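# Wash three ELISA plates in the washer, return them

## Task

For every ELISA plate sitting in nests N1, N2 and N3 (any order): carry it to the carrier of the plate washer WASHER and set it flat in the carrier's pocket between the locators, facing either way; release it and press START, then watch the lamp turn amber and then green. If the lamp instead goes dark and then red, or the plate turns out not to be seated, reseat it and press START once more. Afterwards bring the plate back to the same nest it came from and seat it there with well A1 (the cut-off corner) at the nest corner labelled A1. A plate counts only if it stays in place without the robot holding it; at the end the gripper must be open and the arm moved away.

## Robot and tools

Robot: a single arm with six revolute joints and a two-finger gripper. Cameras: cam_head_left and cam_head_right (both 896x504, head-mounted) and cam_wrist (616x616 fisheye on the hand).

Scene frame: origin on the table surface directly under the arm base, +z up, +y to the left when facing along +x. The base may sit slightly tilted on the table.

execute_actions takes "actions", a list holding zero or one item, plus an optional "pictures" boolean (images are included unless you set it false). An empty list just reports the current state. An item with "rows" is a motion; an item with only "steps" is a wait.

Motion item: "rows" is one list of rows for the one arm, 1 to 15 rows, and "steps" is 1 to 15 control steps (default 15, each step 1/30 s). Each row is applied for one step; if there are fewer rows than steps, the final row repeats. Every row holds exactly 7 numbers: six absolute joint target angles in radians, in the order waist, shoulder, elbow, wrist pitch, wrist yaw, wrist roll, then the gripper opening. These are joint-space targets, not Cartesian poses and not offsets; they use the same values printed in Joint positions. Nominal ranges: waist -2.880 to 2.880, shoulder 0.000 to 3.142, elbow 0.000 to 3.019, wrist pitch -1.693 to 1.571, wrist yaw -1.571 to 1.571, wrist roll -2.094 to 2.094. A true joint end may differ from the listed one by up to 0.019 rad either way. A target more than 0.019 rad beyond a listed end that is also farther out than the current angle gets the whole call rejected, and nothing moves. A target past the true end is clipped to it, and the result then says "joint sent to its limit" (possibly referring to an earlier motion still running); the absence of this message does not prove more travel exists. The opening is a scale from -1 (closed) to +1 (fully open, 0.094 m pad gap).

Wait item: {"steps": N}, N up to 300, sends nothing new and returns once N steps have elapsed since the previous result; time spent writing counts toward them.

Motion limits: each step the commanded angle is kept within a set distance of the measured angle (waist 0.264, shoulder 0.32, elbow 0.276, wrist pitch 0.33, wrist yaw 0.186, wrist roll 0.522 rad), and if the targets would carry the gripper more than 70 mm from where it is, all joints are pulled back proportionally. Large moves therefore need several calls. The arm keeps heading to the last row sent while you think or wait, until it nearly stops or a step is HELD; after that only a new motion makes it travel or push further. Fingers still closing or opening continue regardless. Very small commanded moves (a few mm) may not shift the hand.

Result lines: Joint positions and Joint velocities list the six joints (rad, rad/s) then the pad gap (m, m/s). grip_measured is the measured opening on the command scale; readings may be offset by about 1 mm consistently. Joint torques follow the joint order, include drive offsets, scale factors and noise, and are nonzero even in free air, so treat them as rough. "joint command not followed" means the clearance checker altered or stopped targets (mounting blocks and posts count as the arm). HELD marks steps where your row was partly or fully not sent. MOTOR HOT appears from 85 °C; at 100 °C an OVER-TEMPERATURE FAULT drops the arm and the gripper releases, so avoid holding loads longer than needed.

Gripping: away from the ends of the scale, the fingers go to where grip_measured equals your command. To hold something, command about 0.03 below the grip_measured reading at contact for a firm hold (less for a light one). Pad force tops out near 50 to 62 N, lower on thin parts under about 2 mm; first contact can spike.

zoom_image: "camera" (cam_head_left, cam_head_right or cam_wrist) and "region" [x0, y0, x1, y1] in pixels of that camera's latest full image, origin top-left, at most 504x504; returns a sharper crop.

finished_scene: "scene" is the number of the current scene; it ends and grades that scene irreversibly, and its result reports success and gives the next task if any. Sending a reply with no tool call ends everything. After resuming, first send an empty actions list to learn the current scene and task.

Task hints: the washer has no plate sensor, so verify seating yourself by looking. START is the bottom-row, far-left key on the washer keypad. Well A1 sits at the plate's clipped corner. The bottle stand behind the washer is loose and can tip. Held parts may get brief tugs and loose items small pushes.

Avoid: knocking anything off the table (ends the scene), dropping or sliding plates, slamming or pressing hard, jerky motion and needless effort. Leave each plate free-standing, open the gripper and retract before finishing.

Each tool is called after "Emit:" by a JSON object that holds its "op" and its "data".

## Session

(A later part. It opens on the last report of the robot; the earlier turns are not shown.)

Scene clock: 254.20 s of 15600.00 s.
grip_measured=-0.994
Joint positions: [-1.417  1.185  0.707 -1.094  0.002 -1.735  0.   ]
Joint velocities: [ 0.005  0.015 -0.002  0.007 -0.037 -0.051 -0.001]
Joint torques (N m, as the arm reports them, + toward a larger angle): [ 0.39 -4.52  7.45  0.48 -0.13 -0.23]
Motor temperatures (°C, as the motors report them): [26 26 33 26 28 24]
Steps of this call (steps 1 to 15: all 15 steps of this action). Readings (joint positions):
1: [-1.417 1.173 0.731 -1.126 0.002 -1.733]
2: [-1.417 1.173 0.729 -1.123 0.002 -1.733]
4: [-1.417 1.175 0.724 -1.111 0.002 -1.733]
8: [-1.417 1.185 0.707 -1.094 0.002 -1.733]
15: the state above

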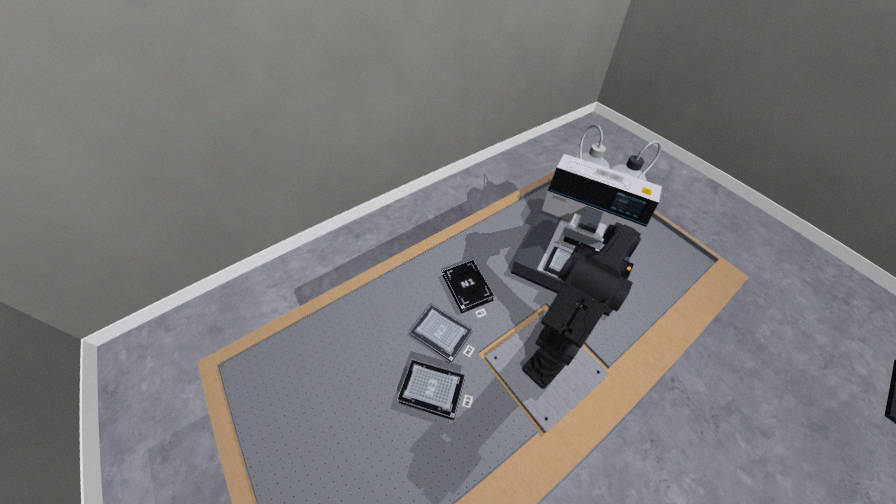

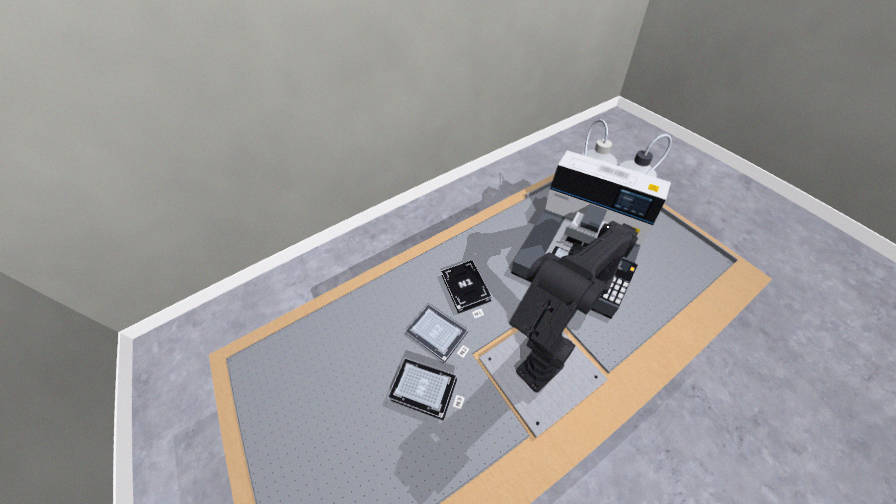

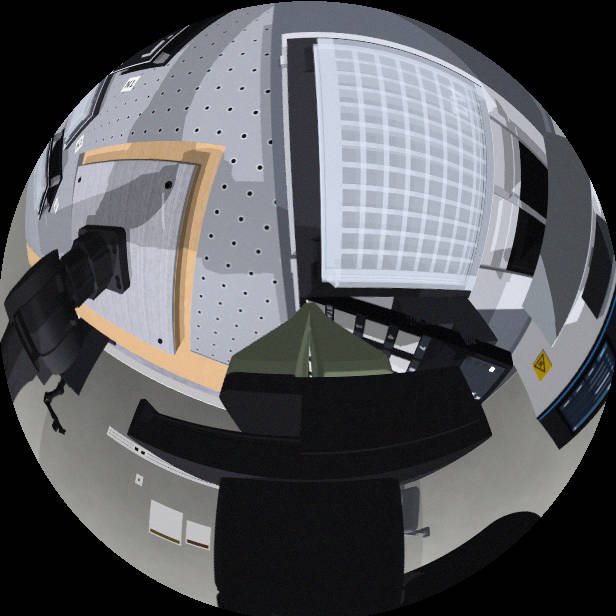

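Emit:
{"op": "execute_actions", "data": {"actions": [{"rows":[[-1.41,1.16,0.78,-1.12,0,-1.735,-1],[-1.41,1.15,0.83,-1.18,0,-1.735,-1],[-1.41,1.14,0.88,-1.24,0,-1.735,-1],[-1.41,1.13,0.93,-1.3,0,-1.735,-1],[-1.41,1.12,0.97,-1.35,0,-1.735,-1],[-1.41,1.12,0.97,-1.35,0,-1.735,-1],[-1.41,1.12,0.97,-1.35,0,-1.735,-1],[-1.41,1.12,0.97,-1.35,0,-1.735,-1],[-1.35,1.14,0.99,-1.35,0,-1.68,1],[-1.28,1.16,1.01,-1.35,0,-1.6,1],[-1.2,1.19,1.04,-1.36,0,-1.52,1],[-1.083,1.22,1.06,-1.36,0,-1.423,1]],"steps":15}], "pictures": false}}

Emit:
{"op": "execute_actions", "data": {"actions": [{"steps":300}], "pictures": false}}

Emit:
{"op": "execute_actions", "data": {"actions": [{"steps":240}]}}

Scene clock: 266.30 s of 15600.00 s.
grip_measured=+0.909
Joint positions: [-1.131  1.181  1.024 -1.342  0.001 -1.548  0.09 ]
Joint velocities: [ 1.529  0.376  0.188 -0.002 -0.095  0.696  0.186]
Joint torques (N m, as the arm reports them, + toward a larger angle): [-3.22 -6.5  12.47 -0.86  0.03  0.09]
Motor temperatures (°C, as the motors report them): [26 26 32 26 28 24]
Steps of this call (steps 1 to 15: the robot went on to your last target; steps 16 to 348: nothing new was sent; steps 349 to 363: all 15 steps of this action). Readings (joint positions):
349: [-1.417 1.183 0.711 -1.100 0.002 -1.735]
350: [-1.417 1.182 0.720 -1.119 0.002 -1.735]
352: [-1.417 1.178 0.765 -1.195 0.002 -1.735]
356: [-1.417 1.151 0.891 -1.312 0.002 -1.735]
363: the state above

Scene clock: 276.30 s of 15600.00 s.
grip_measured=+1.000
Joint positions: [-1.076  1.215  1.028 -1.351 -0.002 -1.44   0.094]
Joint velocities: [-0.005  0.005 -0.007 -0.002 -0.007 -0.022  0.   ]
Joint torques (N m, as the arm reports them, + toward a larger angle): [-0.74 -8.07 13.11 -0.55  0.05  0.1 ]
Motor temperatures (°C, as the motors report them): [26 26 33 26 28 24]
Steps of this call (steps 1 to 30: the robot went on to your last target; steps 31 to 240: nothing new was sent; then 2.00 s passed at rest). Readings (joint positions):
1: [-1.088 1.193 1.028 -1.342 -0.001 -1.527]
2: [-1.060 1.202 1.028 -1.343 -0.002 -1.509]
4: [-1.047 1.214 1.028 -1.348 -0.002 -1.485]
8: [-1.070 1.215 1.028 -1.350 -0.002 -1.458]
240: the state above
The arm was judged still, so your last target was given up. Only a new action makes it travel on or press farther. Fingers that are still opening or closing keep moving.

Scene clock: 284.30 s of 15600.00 s.
grip_measured=+1.000
Joint positions: [-1.076  1.215  1.028 -1.351 -0.002 -1.44   0.094]
Joint velocities: [-0.005 -0.005  0.002  0.002 -0.022 -0.022  0.   ]
Joint torques (N m, as the arm reports them, + toward a larger angle): [-0.74 -8.13 13.11 -0.56  0.05  0.1 ]
Motor temperatures (°C, as the motors report them): [26 26 33 26 28 24]
Steps of this call (steps 1 to 90: nothing new was sent; then 5.00 s passed at rest). Readings (joint positions):
1: [-1.076 1.215 1.028 -1.351 -0.002 -1.440]
2: [-1.076 1.215 1.028 -1.351 -0.002 -1.440]
4: [-1.076 1.215 1.028 -1.351 -0.002 -1.440]
8: [-1.076 1.215 1.028 -1.351 -0.002 -1.440]
90: the state above

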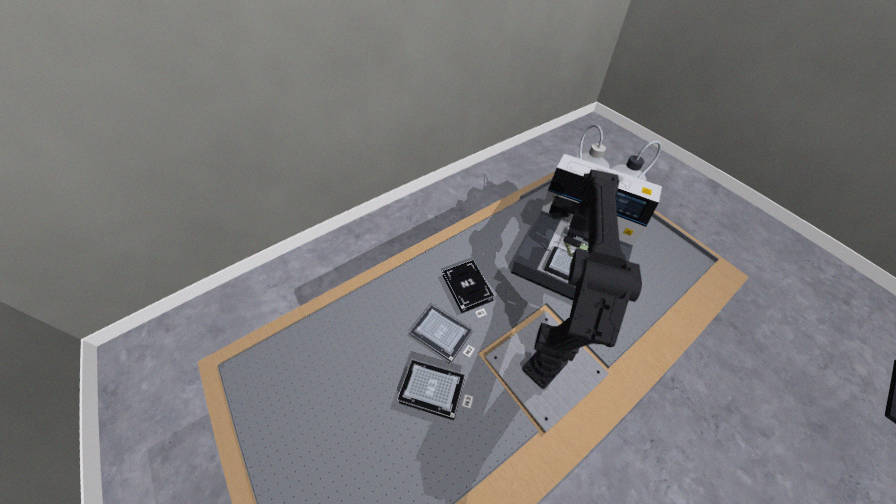

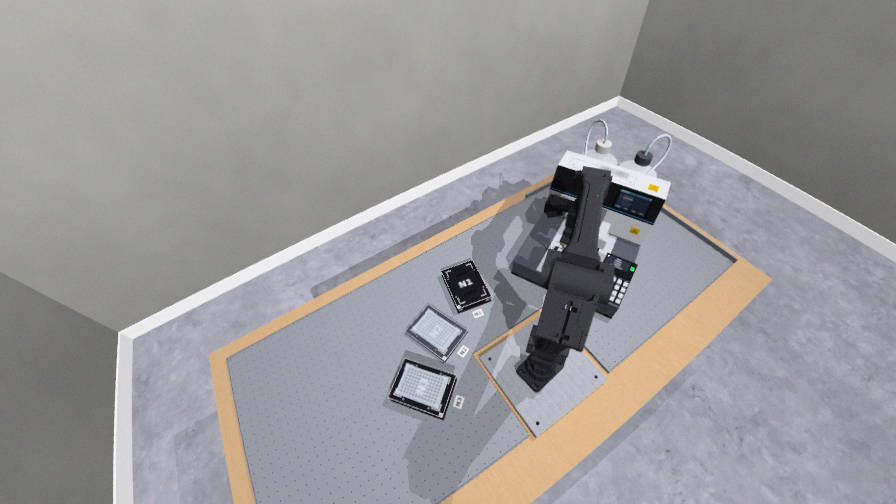

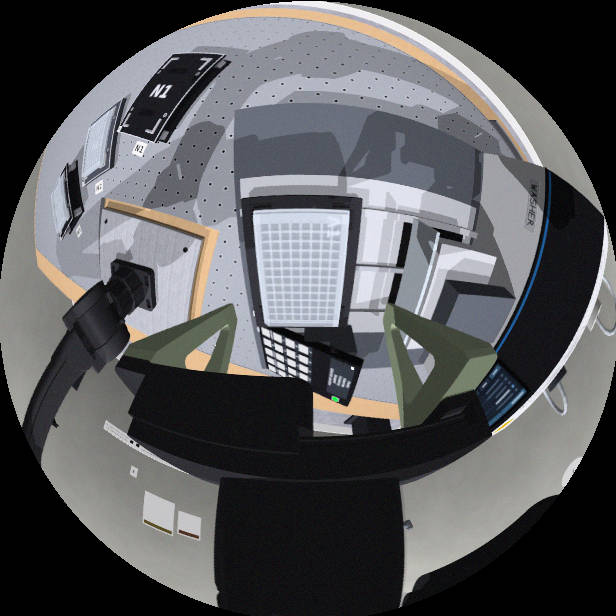

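Green.

Emit:
{"op": "execute_actions", "data": {"actions": [{"rows":[[-1.103,1.235,0.99,-1.31,0,-1.423,1],[-1.103,1.243,0.97,-1.285,0,-1.423,1],[-1.103,1.251,0.95,-1.26,0,-1.423,1],[-1.103,1.259,0.93,-1.235,0,-1.423,1],[-1.103,1.267,0.91,-1.21,0,-1.423,1],[-1.103,1.275,0.893,-1.185,0,-1.423,1],[-1.103,1.283,0.877,-1.16,0,-1.423,1]],"steps":15}]}}

Scene clock: 286.40 s of 15600.00 s.
grip_measured=+1.000
Joint positions: [-1.094  1.284  0.878 -1.17  -0.002 -1.44   0.094]
Joint velocities: [ 0.005  0.015 -0.022  0.032 -0.037 -0.022  0.   ]
Joint torques (N m, as the arm reports them, + toward a larger angle): [-0.89 -8.93  9.23  0.04  0.06  0.1 ]
Motor temperatures (°C, as the motors report them): [26 26 33 26 28 24]
Steps of this call (steps 1 to 48: nothing new was sent; steps 49 to 63: all 15 steps of this action). Readings (joint positions):
49: [-1.078 1.215 1.024 -1.343 -0.002 -1.440]
50: [-1.080 1.215 1.016 -1.328 -0.002 -1.440]
52: [-1.087 1.218 0.985 -1.285 -0.002 -1.440]
56: [-1.094 1.250 0.905 -1.197 -0.002 -1.440]
63: the state above

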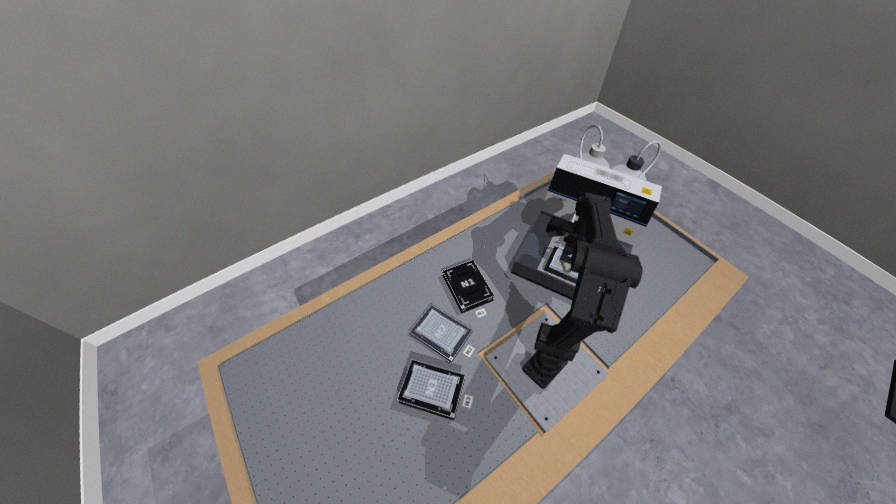

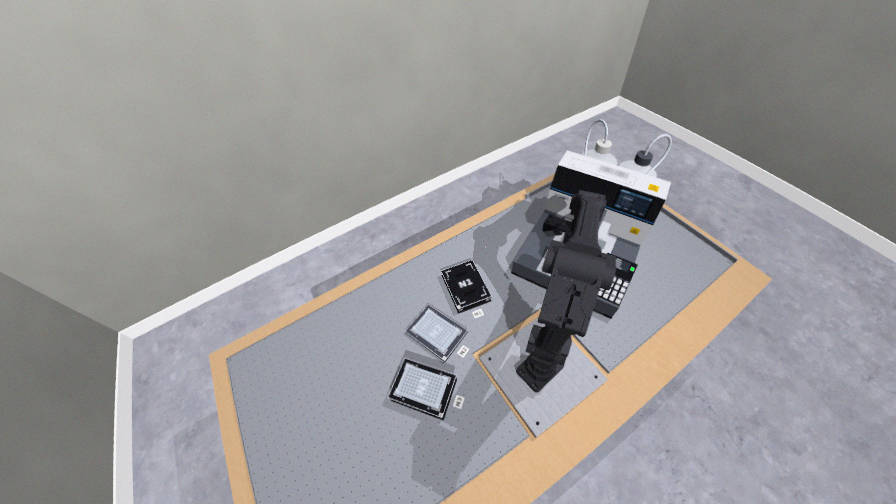

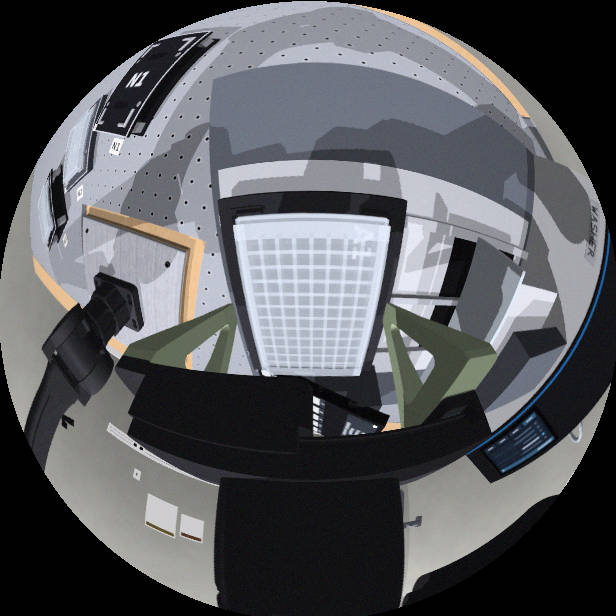

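Emit:
{"op": "execute_actions", "data": {"actions": [{"rows":[[-1.103,1.29,0.868,-1.15,0,-1.423,1],[-1.103,1.295,0.86,-1.14,0,-1.423,1],[-1.103,1.3,0.852,-1.13,0,-1.423,1],[-1.103,1.304,0.845,-1.12,0,-1.423,1],[-1.103,1.307,0.838,-1.11,0,-1.423,1],[-1.103,1.309,0.833,-1.10,0,-1.423,1]],"steps":15}], "pictures": false}}

Emit:
{"op": "execute_actions", "data": {"actions": [{"rows":[[-1.103,1.309,0.833,-1.10,0,-1.423,0.74]],"steps":15}]}}

Scene clock: 289.50 s of 15600.00 s.
grip_measured=+1.000
Joint positions: [-1.094  1.293  0.843 -1.11  -0.002 -1.44   0.094]
Joint velocities: [ 0.005  0.005  0.007  0.007 -0.022 -0.007  0.   ]
Joint torques (N m, as the arm reports them, + toward a larger angle): [-0.92 -7.24  8.16  0.19  0.06  0.1 ]
Motor temperatures (°C, as the motors report them): [26 26 33 26 28 24]
Steps of this call (steps 1 to 15: the robot went on to your last target; steps 16 to 78: nothing new was sent; steps 79 to 93: all 15 steps of this action). Readings (joint positions):
79: [-1.094 1.284 0.878 -1.168 -0.002 -1.440]
80: [-1.094 1.284 0.878 -1.163 -0.002 -1.440]
82: [-1.094 1.284 0.871 -1.146 -0.002 -1.440]
86: [-1.094 1.287 0.848 -1.116 -0.002 -1.440]
93: the state above

Scene clock: 290.00 s of 15600.00 s.
grip_measured=+0.758
Joint positions: [-1.094  1.293  0.843 -1.108 -0.002 -1.44   0.083]
Joint velocities: [ 0.005 -0.005 -0.007 -0.012  0.037  0.037  0.001]
Joint torques (N m, as the arm reports them, + toward a larger angle): [-0.99 -7.32  8.21  0.17  0.06  0.1 ]
Motor temperatures (°C, as the motors report them): [26 26 33 26 28 24]
Steps of this call (steps 1 to 15: all 15 steps of this action). Readings (joint positions):
1: [-1.094 1.293 0.843 -1.110 -0.002 -1.440]
2: [-1.094 1.293 0.843 -1.109 -0.002 -1.440]
4: [-1.094 1.293 0.843 -1.108 -0.002 -1.440]
8: [-1.094 1.293 0.843 -1.108 -0.002 -1.440]
15: the state above

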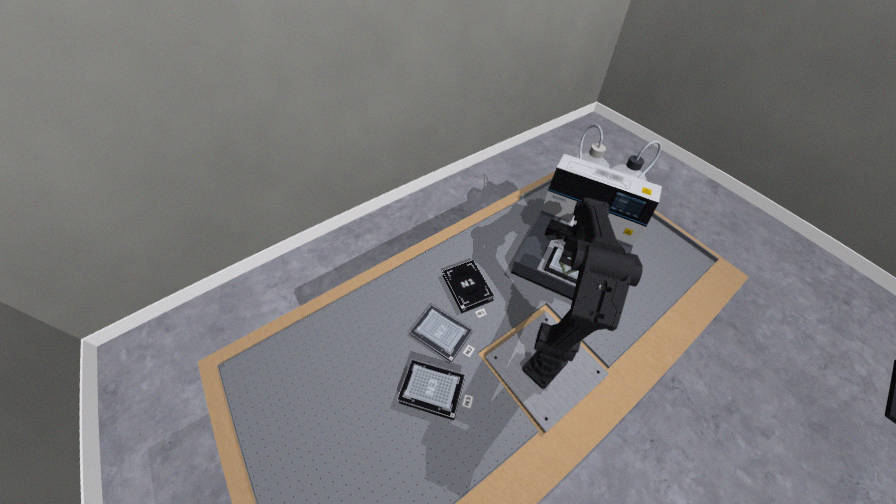

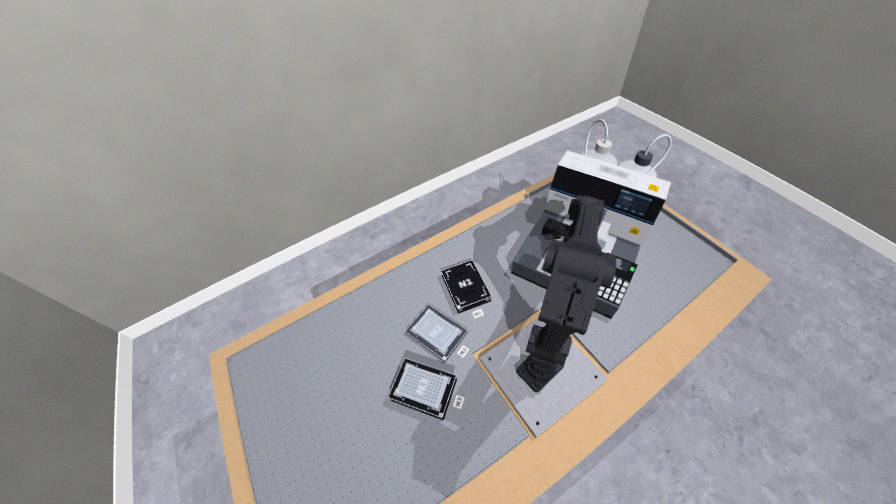

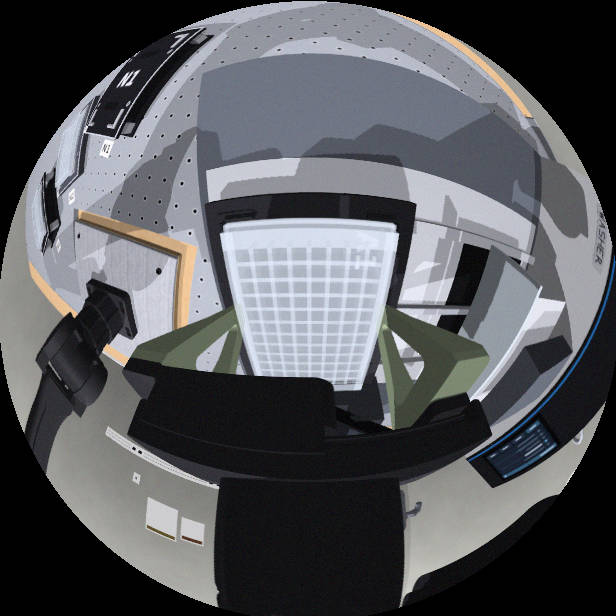

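Emit:
{"op": "execute_actions", "data": {"actions": [{"rows":[[-1.103,1.28,0.89,-1.115,0,-1.423,0.735],[-1.103,1.274,0.899,-1.13,0,-1.423,0.735],[-1.103,1.268,0.908,-1.144,0,-1.423,0.735],[-1.103,1.262,0.917,-1.158,0,-1.423,0.735],[-1.103,1.256,0.926,-1.172,0,-1.423,0.735],[-1.103,1.25,0.936,-1.186,0,-1.423,0.735],[-1.103,1.245,0.945,-1.2,0,-1.423,0.735],[-1.103,1.24,0.97,-1.23,0,-1.423,0.735],[-1.103,1.235,0.995,-1.26,0,-1.423,0.735],[-1.103,1.23,1.02,-1.29,0,-1.423,0.735],[-1.103,1.225,1.04,-1.32,0,-1.423,0.735],[-1.103,1.22,1.06,-1.35,0,-1.423,0.735]],"steps":15}], "pictures": false}}

Emit:
{"op": "execute_actions", "data": {"actions": [{"rows":[[-1.07,1.22,1.06,-1.35,0,-1.38,0.735],[-1.03,1.22,1.06,-1.35,0,-1.32,0.735],[-0.99,1.22,1.06,-1.35,0,-1.26,0.735],[-0.95,1.22,1.06,-1.35,0,-1.2,0.735],[-0.91,1.22,1.06,-1.35,0,-1.14,0.735],[-0.87,1.22,1.06,-1.35,0,-1.08,0.735],[-0.83,1.22,1.06,-1.35,0,-1.02,0.735],[-0.79,1.22,1.06,-1.35,0,-0.96,0.735],[-0.75,1.22,1.06,-1.35,0,-0.9,0.735],[-0.71,1.22,1.06,-1.35,0,-0.84,0.735],[-0.67,1.22,1.06,-1.35,0,-0.78,0.735],[-0.63,1.22,1.06,-1.35,0,-0.72,0.735],[-0.59,1.22,1.06,-1.35,0,-0.66,0.735],[-0.55,1.22,1.06,-1.35,0,-0.6,0.735],[-0.51,1.22,1.06,-1.35,0,-0.54,0.735]],"steps":15}], "pictures": false}}

Emit:
{"op": "execute_actions", "data": {"actions": [{"rows":[[-0.47,1.23,1.05,-1.33,0,-0.48,0.735],[-0.43,1.24,1.04,-1.31,0,-0.42,0.735],[-0.39,1.25,1.03,-1.29,0,-0.36,0.735],[-0.35,1.26,1.02,-1.28,0,-0.3,0.735],[-0.31,1.27,1.01,-1.27,0,-0.24,0.735],[-0.27,1.28,1.0,-1.26,0,-0.18,0.735],[-0.23,1.29,0.99,-1.25,0,-0.12,0.735],[-0.19,1.30,0.98,-1.23,0,-0.06,0.735],[-0.155,1.31,0.97,-1.21,0,0.0,0.735],[-0.125,1.32,0.96,-1.19,0,0.06,0.735],[-0.1,1.33,0.95,-1.17,0,0.12,0.735],[-0.08,1.34,0.94,-1.15,0,0.17,0.735],[-0.06,1.35,0.93,-1.13,0,0.21,0.735],[-0.048,1.36,0.92,-1.11,0,0.24,0.735],[-0.04,1.37,0.91,-1.09,0,0.252,0.735]],"steps":15}], "pictures": false}}

Emit:
{"op": "execute_actions", "data": {"actions": [{"rows":[[-0.04,1.375,0.905,-1.08,0,0.252,0.735],[-0.04,1.38,0.9,-1.07,0,0.252,0.735],[-0.04,1.385,0.895,-1.06,0,0.252,0.735],[-0.04,1.39,0.89,-1.05,0,0.252,0.735],[-0.04,1.395,0.885,-1.04,0,0.252,0.735],[-0.04,1.40,0.88,-1.03,0,0.252,0.735],[-0.04,1.405,0.875,-1.025,0,0.252,0.735],[-0.04,1.41,0.87,-1.02,0,0.252,0.735]],"steps":15}]}}

Scene clock: 301.47 s of 15600.00 s.
grip_measured=+0.755
Joint positions: [-1.094  1.232  1.013 -1.329 -0.002 -1.44   0.082]
Joint velocities: [-0.024 -0.21   0.305 -0.149 -0.007 -0.007 -0.   ]
Joint torques (N m, as the arm reports them, + toward a larger angle): [-0.91 -8.85 12.62 -0.67  0.06  0.1 ]
Motor temperatures (°C, as the motors report them): [26 26 32 26 28 24]
Steps of this call (steps 1 to 15: the robot went on to your last target; steps 16 to 90: nothing new was sent; then 7.97 s passed at rest; steps 91 to 105: all 15 steps of this action). Readings (joint positions):
91: [-1.094 1.293 0.843 -1.108 -0.002 -1.440]
92: [-1.094 1.293 0.843 -1.111 -0.002 -1.440]
94: [-1.094 1.292 0.850 -1.123 -0.002 -1.440]
98: [-1.094 1.275 0.881 -1.182 -0.002 -1.440]
105: the state above

Scene clock: 301.97 s of 15600.00 s.
grip_measured=+0.755
Joint positions: [-0.577  1.217  1.025 -1.339  0.    -0.796  0.082]
Joint velocities: [ 1.099 -0.005 -0.037  0.012  0.007  1.59  -0.   ]
Joint torques (N m, as the arm reports them, + toward a larger angle): [-0.16 -8.58 13.31 -0.67 -0.06  0.05]
Motor temperatures (°C, as the motors report them): [26 26 32 26 28 24]
Steps of this call (steps 1 to 15: all 15 steps of this action). Readings (joint positions):
1: [-1.093 1.226 1.021 -1.332 -0.002 -1.432]
2: [-1.088 1.221 1.024 -1.334 -0.002 -1.415]
4: [-1.051 1.217 1.025 -1.338 0.000 -1.356]
8: [-0.883 1.217 1.025 -1.339 0.000 -1.180]
15: the state above

Scene clock: 302.47 s of 15600.00 s.
grip_measured=+0.755
Joint positions: [-0.05   1.34   0.938 -1.136  0.     0.061  0.082]
Joint velocities: [ 0.425  0.317 -0.335  0.549  0.007  1.15   0.   ]
Joint torques (N m, as the arm reports them, + toward a larger angle): [-1.2  -9.31  8.57  0.04  0.    0.08]
Motor temperatures (°C, as the motors report them): [26 26 32 26 28 24]
Steps of this call (steps 1 to 15: all 15 steps of this action). Readings (joint positions):
1: [-0.539 1.217 1.025 -1.339 0.000 -0.737]
2: [-0.501 1.218 1.025 -1.335 0.000 -0.679]
4: [-0.425 1.223 1.025 -1.313 0.000 -0.561]
8: [-0.266 1.257 1.016 -1.263 0.000 -0.323]
15: the state above

Scene clock: 302.97 s of 15600.00 s.
grip_measured=+0.755
Joint positions: [-0.032  1.394  0.88  -1.031  0.     0.229  0.082]
Joint velocities: [-0.005 -0.024 -0.012  0.017  0.037 -0.022  0.001]
Joint torques (N m, as the arm reports them, + toward a larger angle): [-0.56 -9.28  7.89  0.31  0.04  0.1 ]
Motor temperatures (°C, as the motors report them): [26 26 32 26 28 24]
Steps of this call (steps 1 to 15: all 15 steps of this action). Readings (joint positions):
1: [-0.038 1.350 0.928 -1.119 0.000 0.096]
2: [-0.032 1.360 0.918 -1.105 0.000 0.123]
4: [-0.032 1.373 0.905 -1.081 0.000 0.163]
8: [-0.032 1.387 0.888 -1.043 0.000 0.206]
15: the state above

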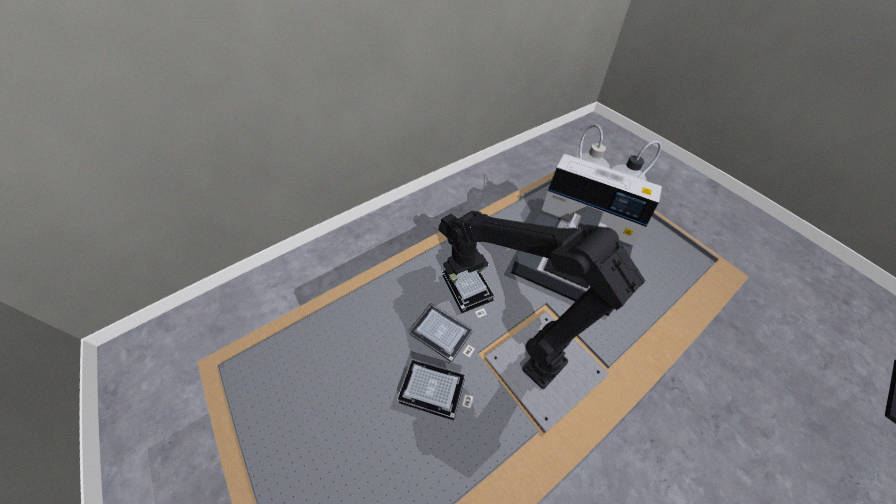

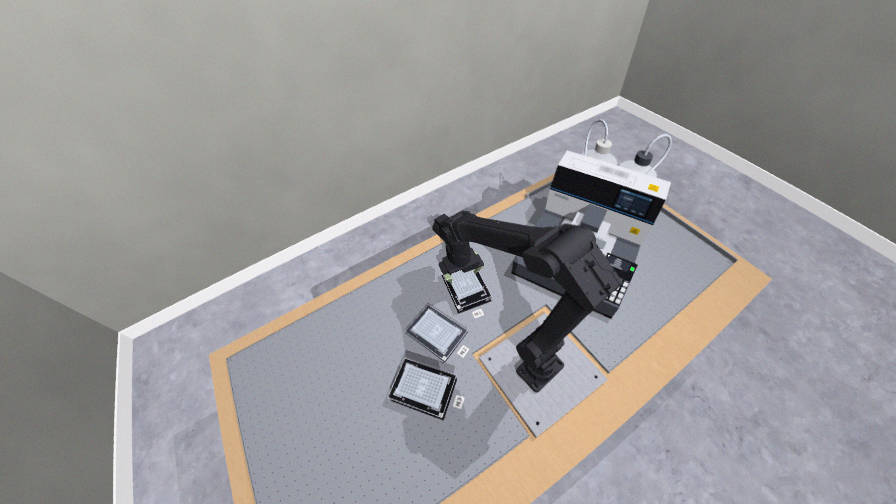

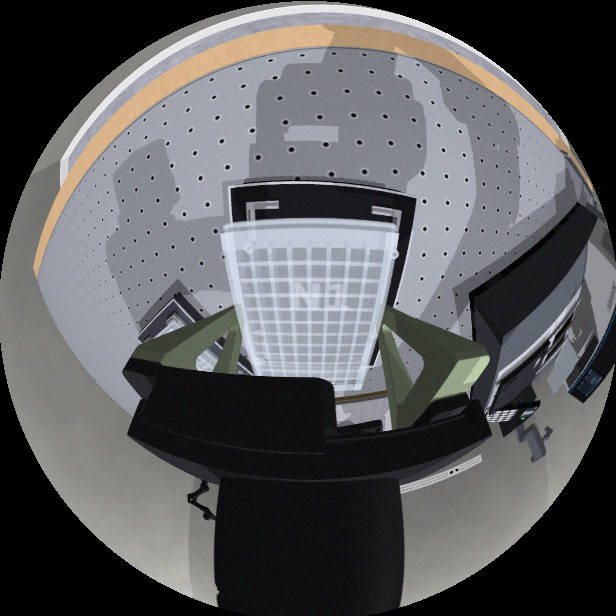

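Emit:
{"op": "execute_actions", "data": {"actions": [{"rows":[[-0.05,1.416,0.868,-1.02,0,0.252,0.735],[-0.058,1.422,0.866,-1.015,0,0.252,0.735],[-0.06,1.428,0.862,-1.005,0,0.252,0.735],[-0.06,1.432,0.858,-1.0,0,0.252,0.735]],"steps":15}]}}

Scene clock: 304.93 s of 15600.00 s.
grip_measured=+0.755
Joint positions: [-0.051  1.416  0.867 -1.01   0.     0.235  0.082]
Joint velocities: [ 0.015 -0.005 -0.002  0.012 -0.022 -0.037 -0.   ]
Joint torques (N m, as the arm reports them, + toward a larger angle): [-0.44 -9.15  7.74  0.29  0.04  0.1 ]
Motor temperatures (°C, as the motors report them): [26 26 32 26 28 24]
Steps of this call (steps 1 to 15: the robot went on to your last target; steps 16 to 44: nothing new was sent; steps 45 to 59: all 15 steps of this action). Readings (joint positions):
45: [-0.032 1.394 0.880 -1.030 0.000 0.235]
46: [-0.034 1.395 0.880 -1.029 0.000 0.235]
48: [-0.040 1.399 0.878 -1.020 0.000 0.235]
52: [-0.050 1.413 0.870 -1.011 0.000 0.235]
59: the state above

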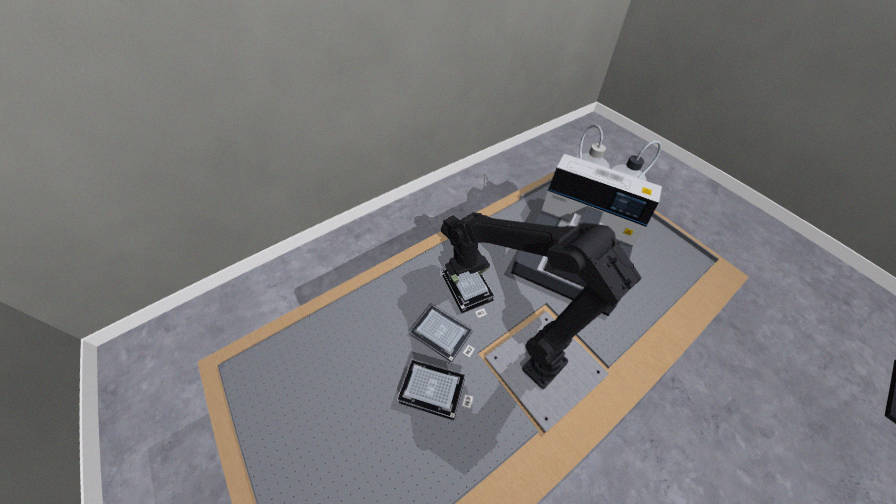

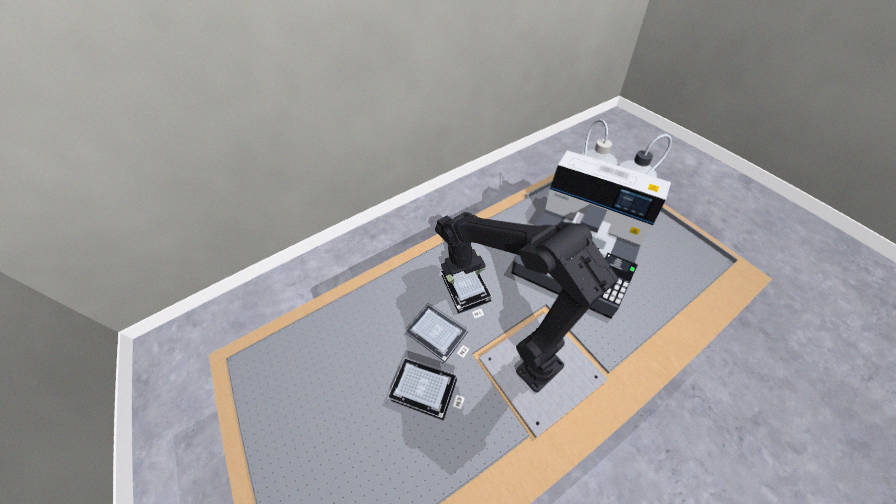

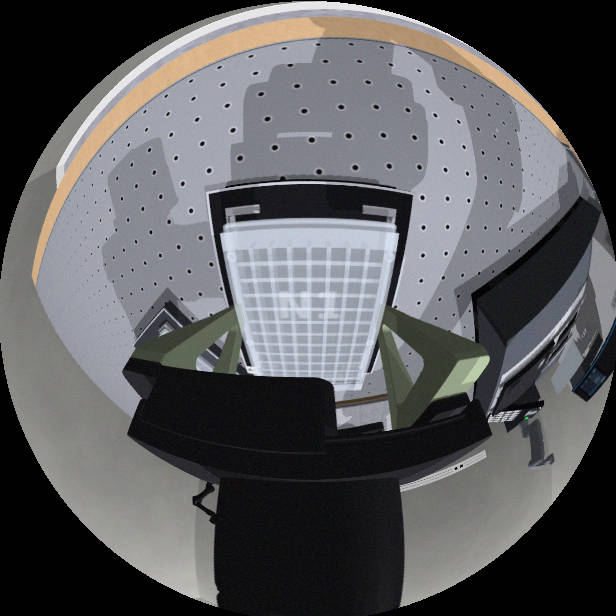

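Emit:
{"op": "execute_actions", "data": {"actions": [{"rows":[[-0.06,1.436,0.855,-0.993,0,0.252,0.735],[-0.06,1.44,0.851,-0.985,0,0.252,0.735],[-0.06,1.444,0.847,-0.977,0,0.252,0.735],[-0.06,1.448,0.843,-0.969,0,0.252,0.735],[-0.06,1.452,0.839,-0.961,0,0.252,0.735],[-0.06,1.455,0.835,-0.954,0,0.252,0.735],[-0.06,1.457,0.832,-0.95,0,0.252,0.735]],"steps":15}]}}

Scene clock: 307.57 s of 15600.00 s.
grip_measured=+0.755
Joint positions: [-0.051  1.437  0.846 -0.961  0.     0.238  0.082]
Joint velocities: [-0.005 -0.015  0.002 -0.002 -0.037  0.022 -0.   ]
Joint torques (N m, as the arm reports them, + toward a larger angle): [-0.51 -9.33  7.05  0.36  0.05  0.07]
Motor temperatures (°C, as the motors report them): [26 26 32 26 28 24]
Steps of this call (steps 1 to 15: the robot went on to your last target; steps 16 to 64: nothing new was sent; steps 65 to 79: all 15 steps of this action). Readings (joint positions):
65: [-0.051 1.416 0.867 -1.009 0.000 0.235]
66: [-0.051 1.417 0.867 -1.005 0.000 0.235]
68: [-0.051 1.419 0.863 -0.992 0.000 0.235]
72: [-0.051 1.432 0.849 -0.966 0.000 0.235]
79: the state above

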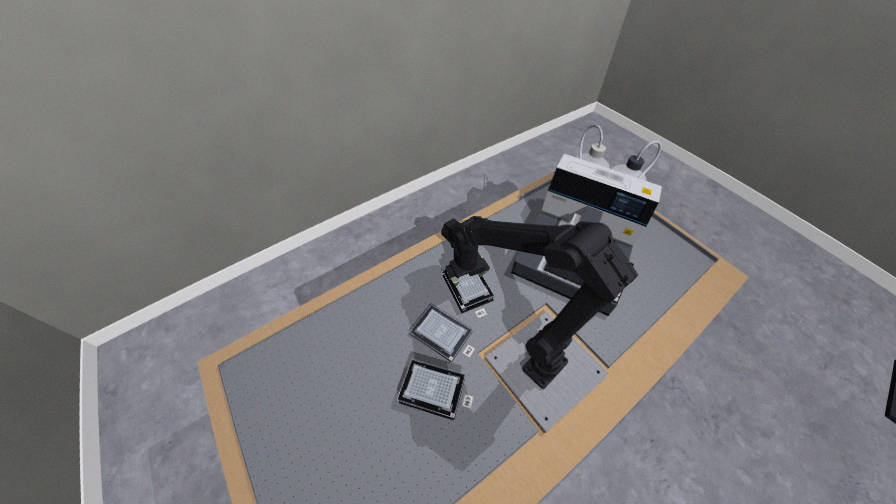

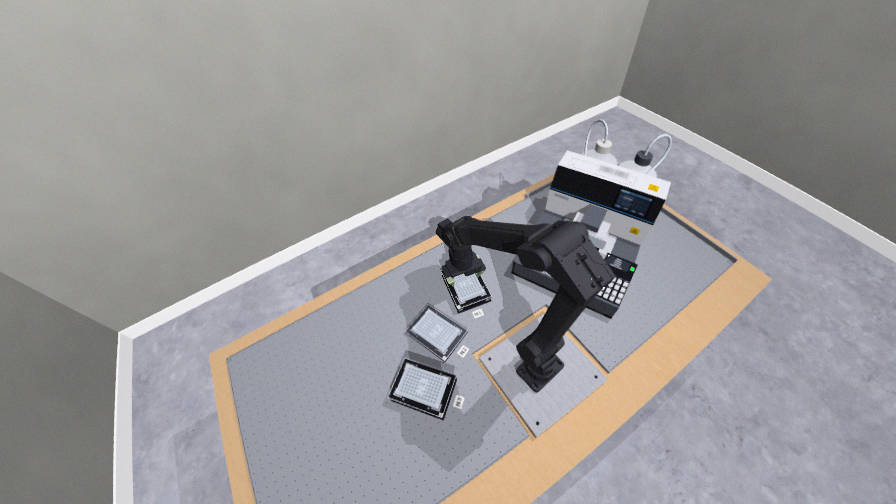

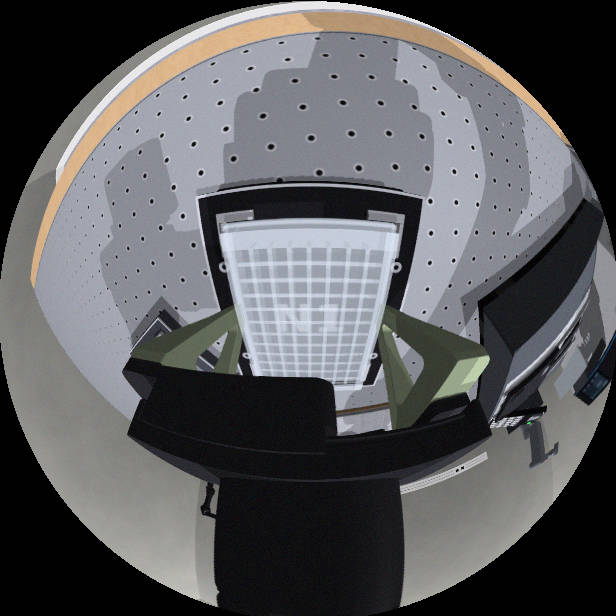

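Release and lift.

Emit:
{"op": "execute_actions", "data": {"actions": [{"rows":[[-0.06,1.45,0.84,-0.955,0,0.252,1]],"steps":10}], "pictures": false}}

Emit:
{"op": "execute_actions", "data": {"actions": [{"rows":[[-0.06,1.425,0.89,-0.97,0,0.252,1],[-0.06,1.415,0.9,-0.99,0,0.252,1],[-0.06,1.405,0.91,-1.01,0,0.252,1],[-0.06,1.395,0.92,-1.03,0,0.252,1],[-0.06,1.385,0.93,-1.05,0,0.252,1],[-0.06,1.37,0.945,-1.08,0,0.252,1],[-0.06,1.35,0.96,-1.12,0,0.252,1],[-0.06,1.33,0.98,-1.16,0,0.252,1],[-0.06,1.31,1.0,-1.2,0,0.252,1],[-0.06,1.29,1.01,-1.24,0,0.252,1]],"steps":15}]}}

Emit:
{"op": "execute_actions", "data": {"actions": [{"rows":[[1.0,1.29,1.01,-1.24,0,0.3,1]],"steps":15}], "pictures": false}}

Emit:
{"op": "execute_actions", "data": {"actions": [{"steps":25}]}}

Scene clock: 311.83 s of 15600.00 s.
grip_measured=+1.000
Joint positions: [-0.051  1.437  0.846 -0.961 -0.     0.238  0.094]
Joint velocities: [-0.015 -0.024 -0.002 -0.007 -0.007  0.007  0.   ]
Joint torques (N m, as the arm reports them, + toward a larger angle): [-0.62 -9.56  7.81  0.08  0.05  0.07]
Motor temperatures (°C, as the motors report them): [26 26 31 26 28 24]
Steps of this call (steps 1 to 15: the robot went on to your last target; steps 16 to 90: nothing new was sent; then 0.93 s passed at rest; steps 91 to 100: all 10 steps of this action). Readings (joint positions):
91: [-0.051 1.437 0.846 -0.961 -0.000 0.238]
92: [-0.051 1.437 0.846 -0.961 -0.000 0.238]
94: [-0.051 1.437 0.846 -0.961 -0.000 0.238]
98: [-0.051 1.437 0.846 -0.961 -0.000 0.238]
100: the state above

Scene clock: 312.33 s of 15600.00 s.
grip_measured=+1.000
Joint positions: [-0.051  1.276  0.978 -1.225 -0.     0.238  0.094]
Joint velocities: [ 0.005 -0.21   0.129 -0.061 -0.007 -0.022  0.   ]
Joint torques (N m, as the arm reports them, + toward a larger angle): [-0.59 -6.95 12.08 -0.58  0.06  0.07]
Motor temperatures (°C, as the motors report them): [26 26 32 26 28 24]
Steps of this call (steps 1 to 15: all 15 steps of this action). Readings (joint positions):
1: [-0.051 1.437 0.846 -0.961 -0.000 0.238]
2: [-0.051 1.437 0.847 -0.965 -0.000 0.238]
4: [-0.051 1.433 0.854 -0.991 -0.000 0.238]
8: [-0.051 1.397 0.889 -1.088 -0.000 0.238]
15: the state above

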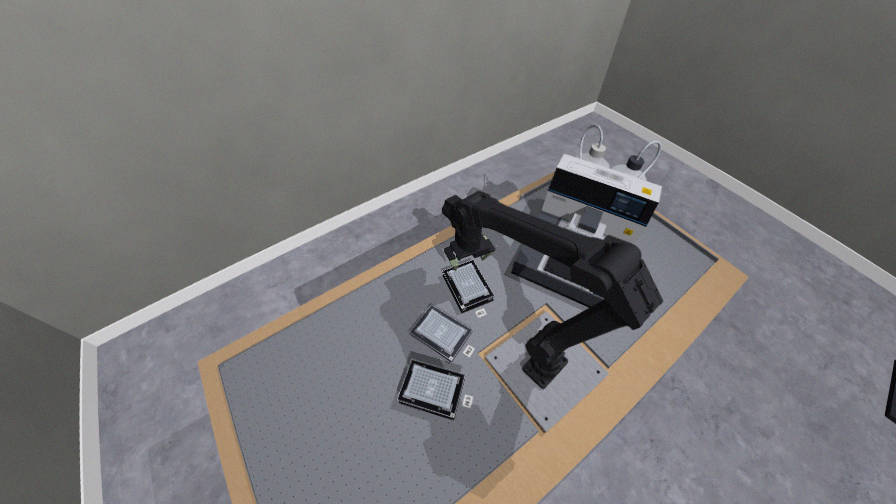

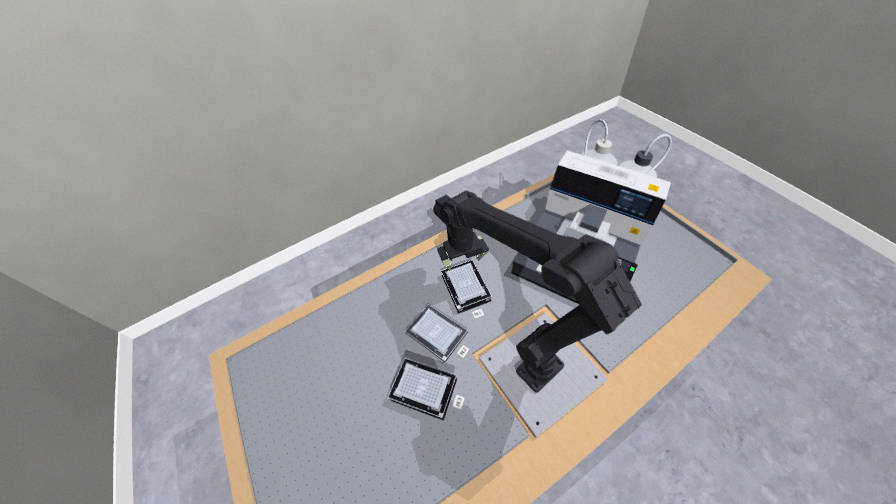

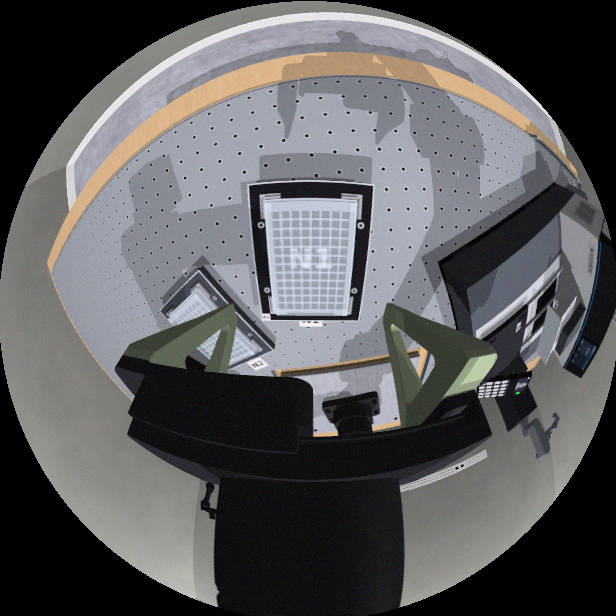

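Scene clock: 312.83 s of 15600.00 s.
grip_measured=+1.000
Joint positions: [ 0.877  1.274  0.979 -1.226  0.004  0.275  0.094]
Joint velocities: [ 2.085  0.005  0.002  0.007  0.051 -0.051  0.   ]
Joint torques (N m, as the arm reports them, + toward a larger angle): [-0.14 -7.81 12.79 -0.71 -0.12  0.1 ]
Motor temperatures (°C, as the motors report them): [26 26 32 26 28 24]
Steps of this call (steps 1 to 15: all 15 steps of this action). Readings (joint positions):
1: [-0.037 1.271 0.979 -1.225 0.006 0.245]
2: [-0.005 1.270 0.979 -1.225 0.006 0.251]
4: [0.102 1.272 0.979 -1.226 0.006 0.259]
8: [0.373 1.273 0.979 -1.226 0.006 0.268]
15: the state above

Scene clock: 313.67 s of 15600.00 s.
grip_measured=+1.000
Joint positions: [ 1.003  1.275  0.979 -1.231 -0.003  0.283  0.094]
Joint velocities: [-0.005 -0.015 -0.012 -0.002 -0.037 -0.022  0.   ]
Joint torques (N m, as the arm reports them, + toward a larger angle): [-0.01 -7.96 12.73 -0.46  0.16  0.09]
Motor temperatures (°C, as the motors report them): [26 26 32 26 28 24]
Steps of this call (steps 1 to 25: the robot went on to your last target). Readings (joint positions):
1: [0.943 1.274 0.979 -1.226 0.001 0.276]
2: [0.996 1.275 0.979 -1.226 -0.002 0.276]
4: [1.049 1.275 0.979 -1.228 -0.004 0.276]
8: [1.026 1.275 0.979 -1.230 -0.004 0.279]
25: the state above

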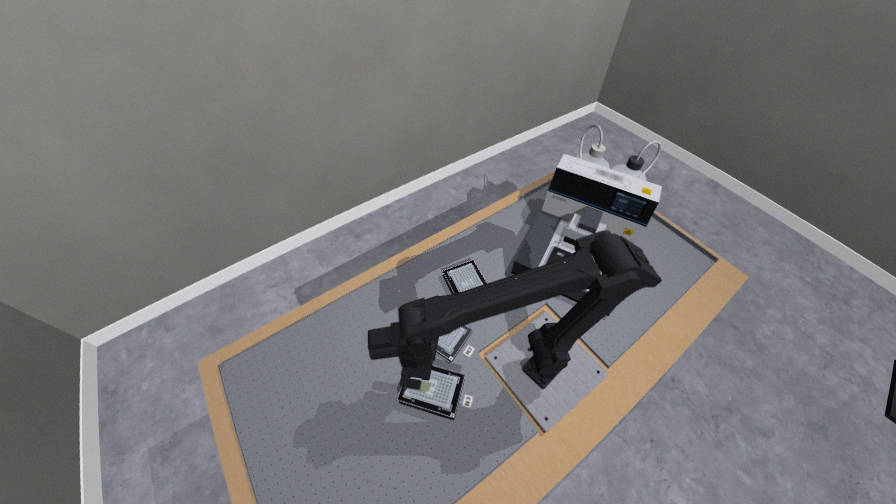

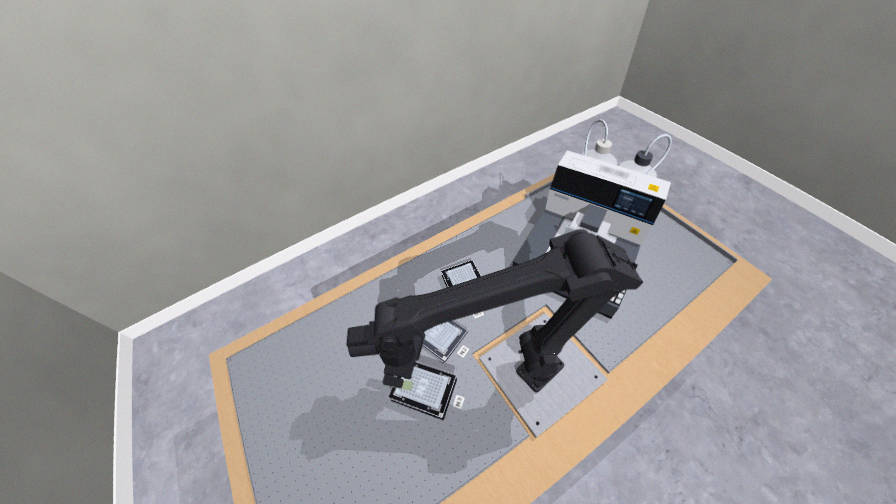

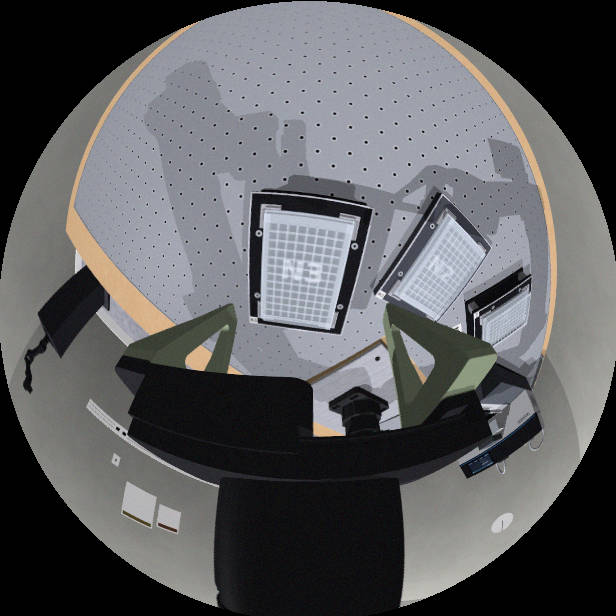

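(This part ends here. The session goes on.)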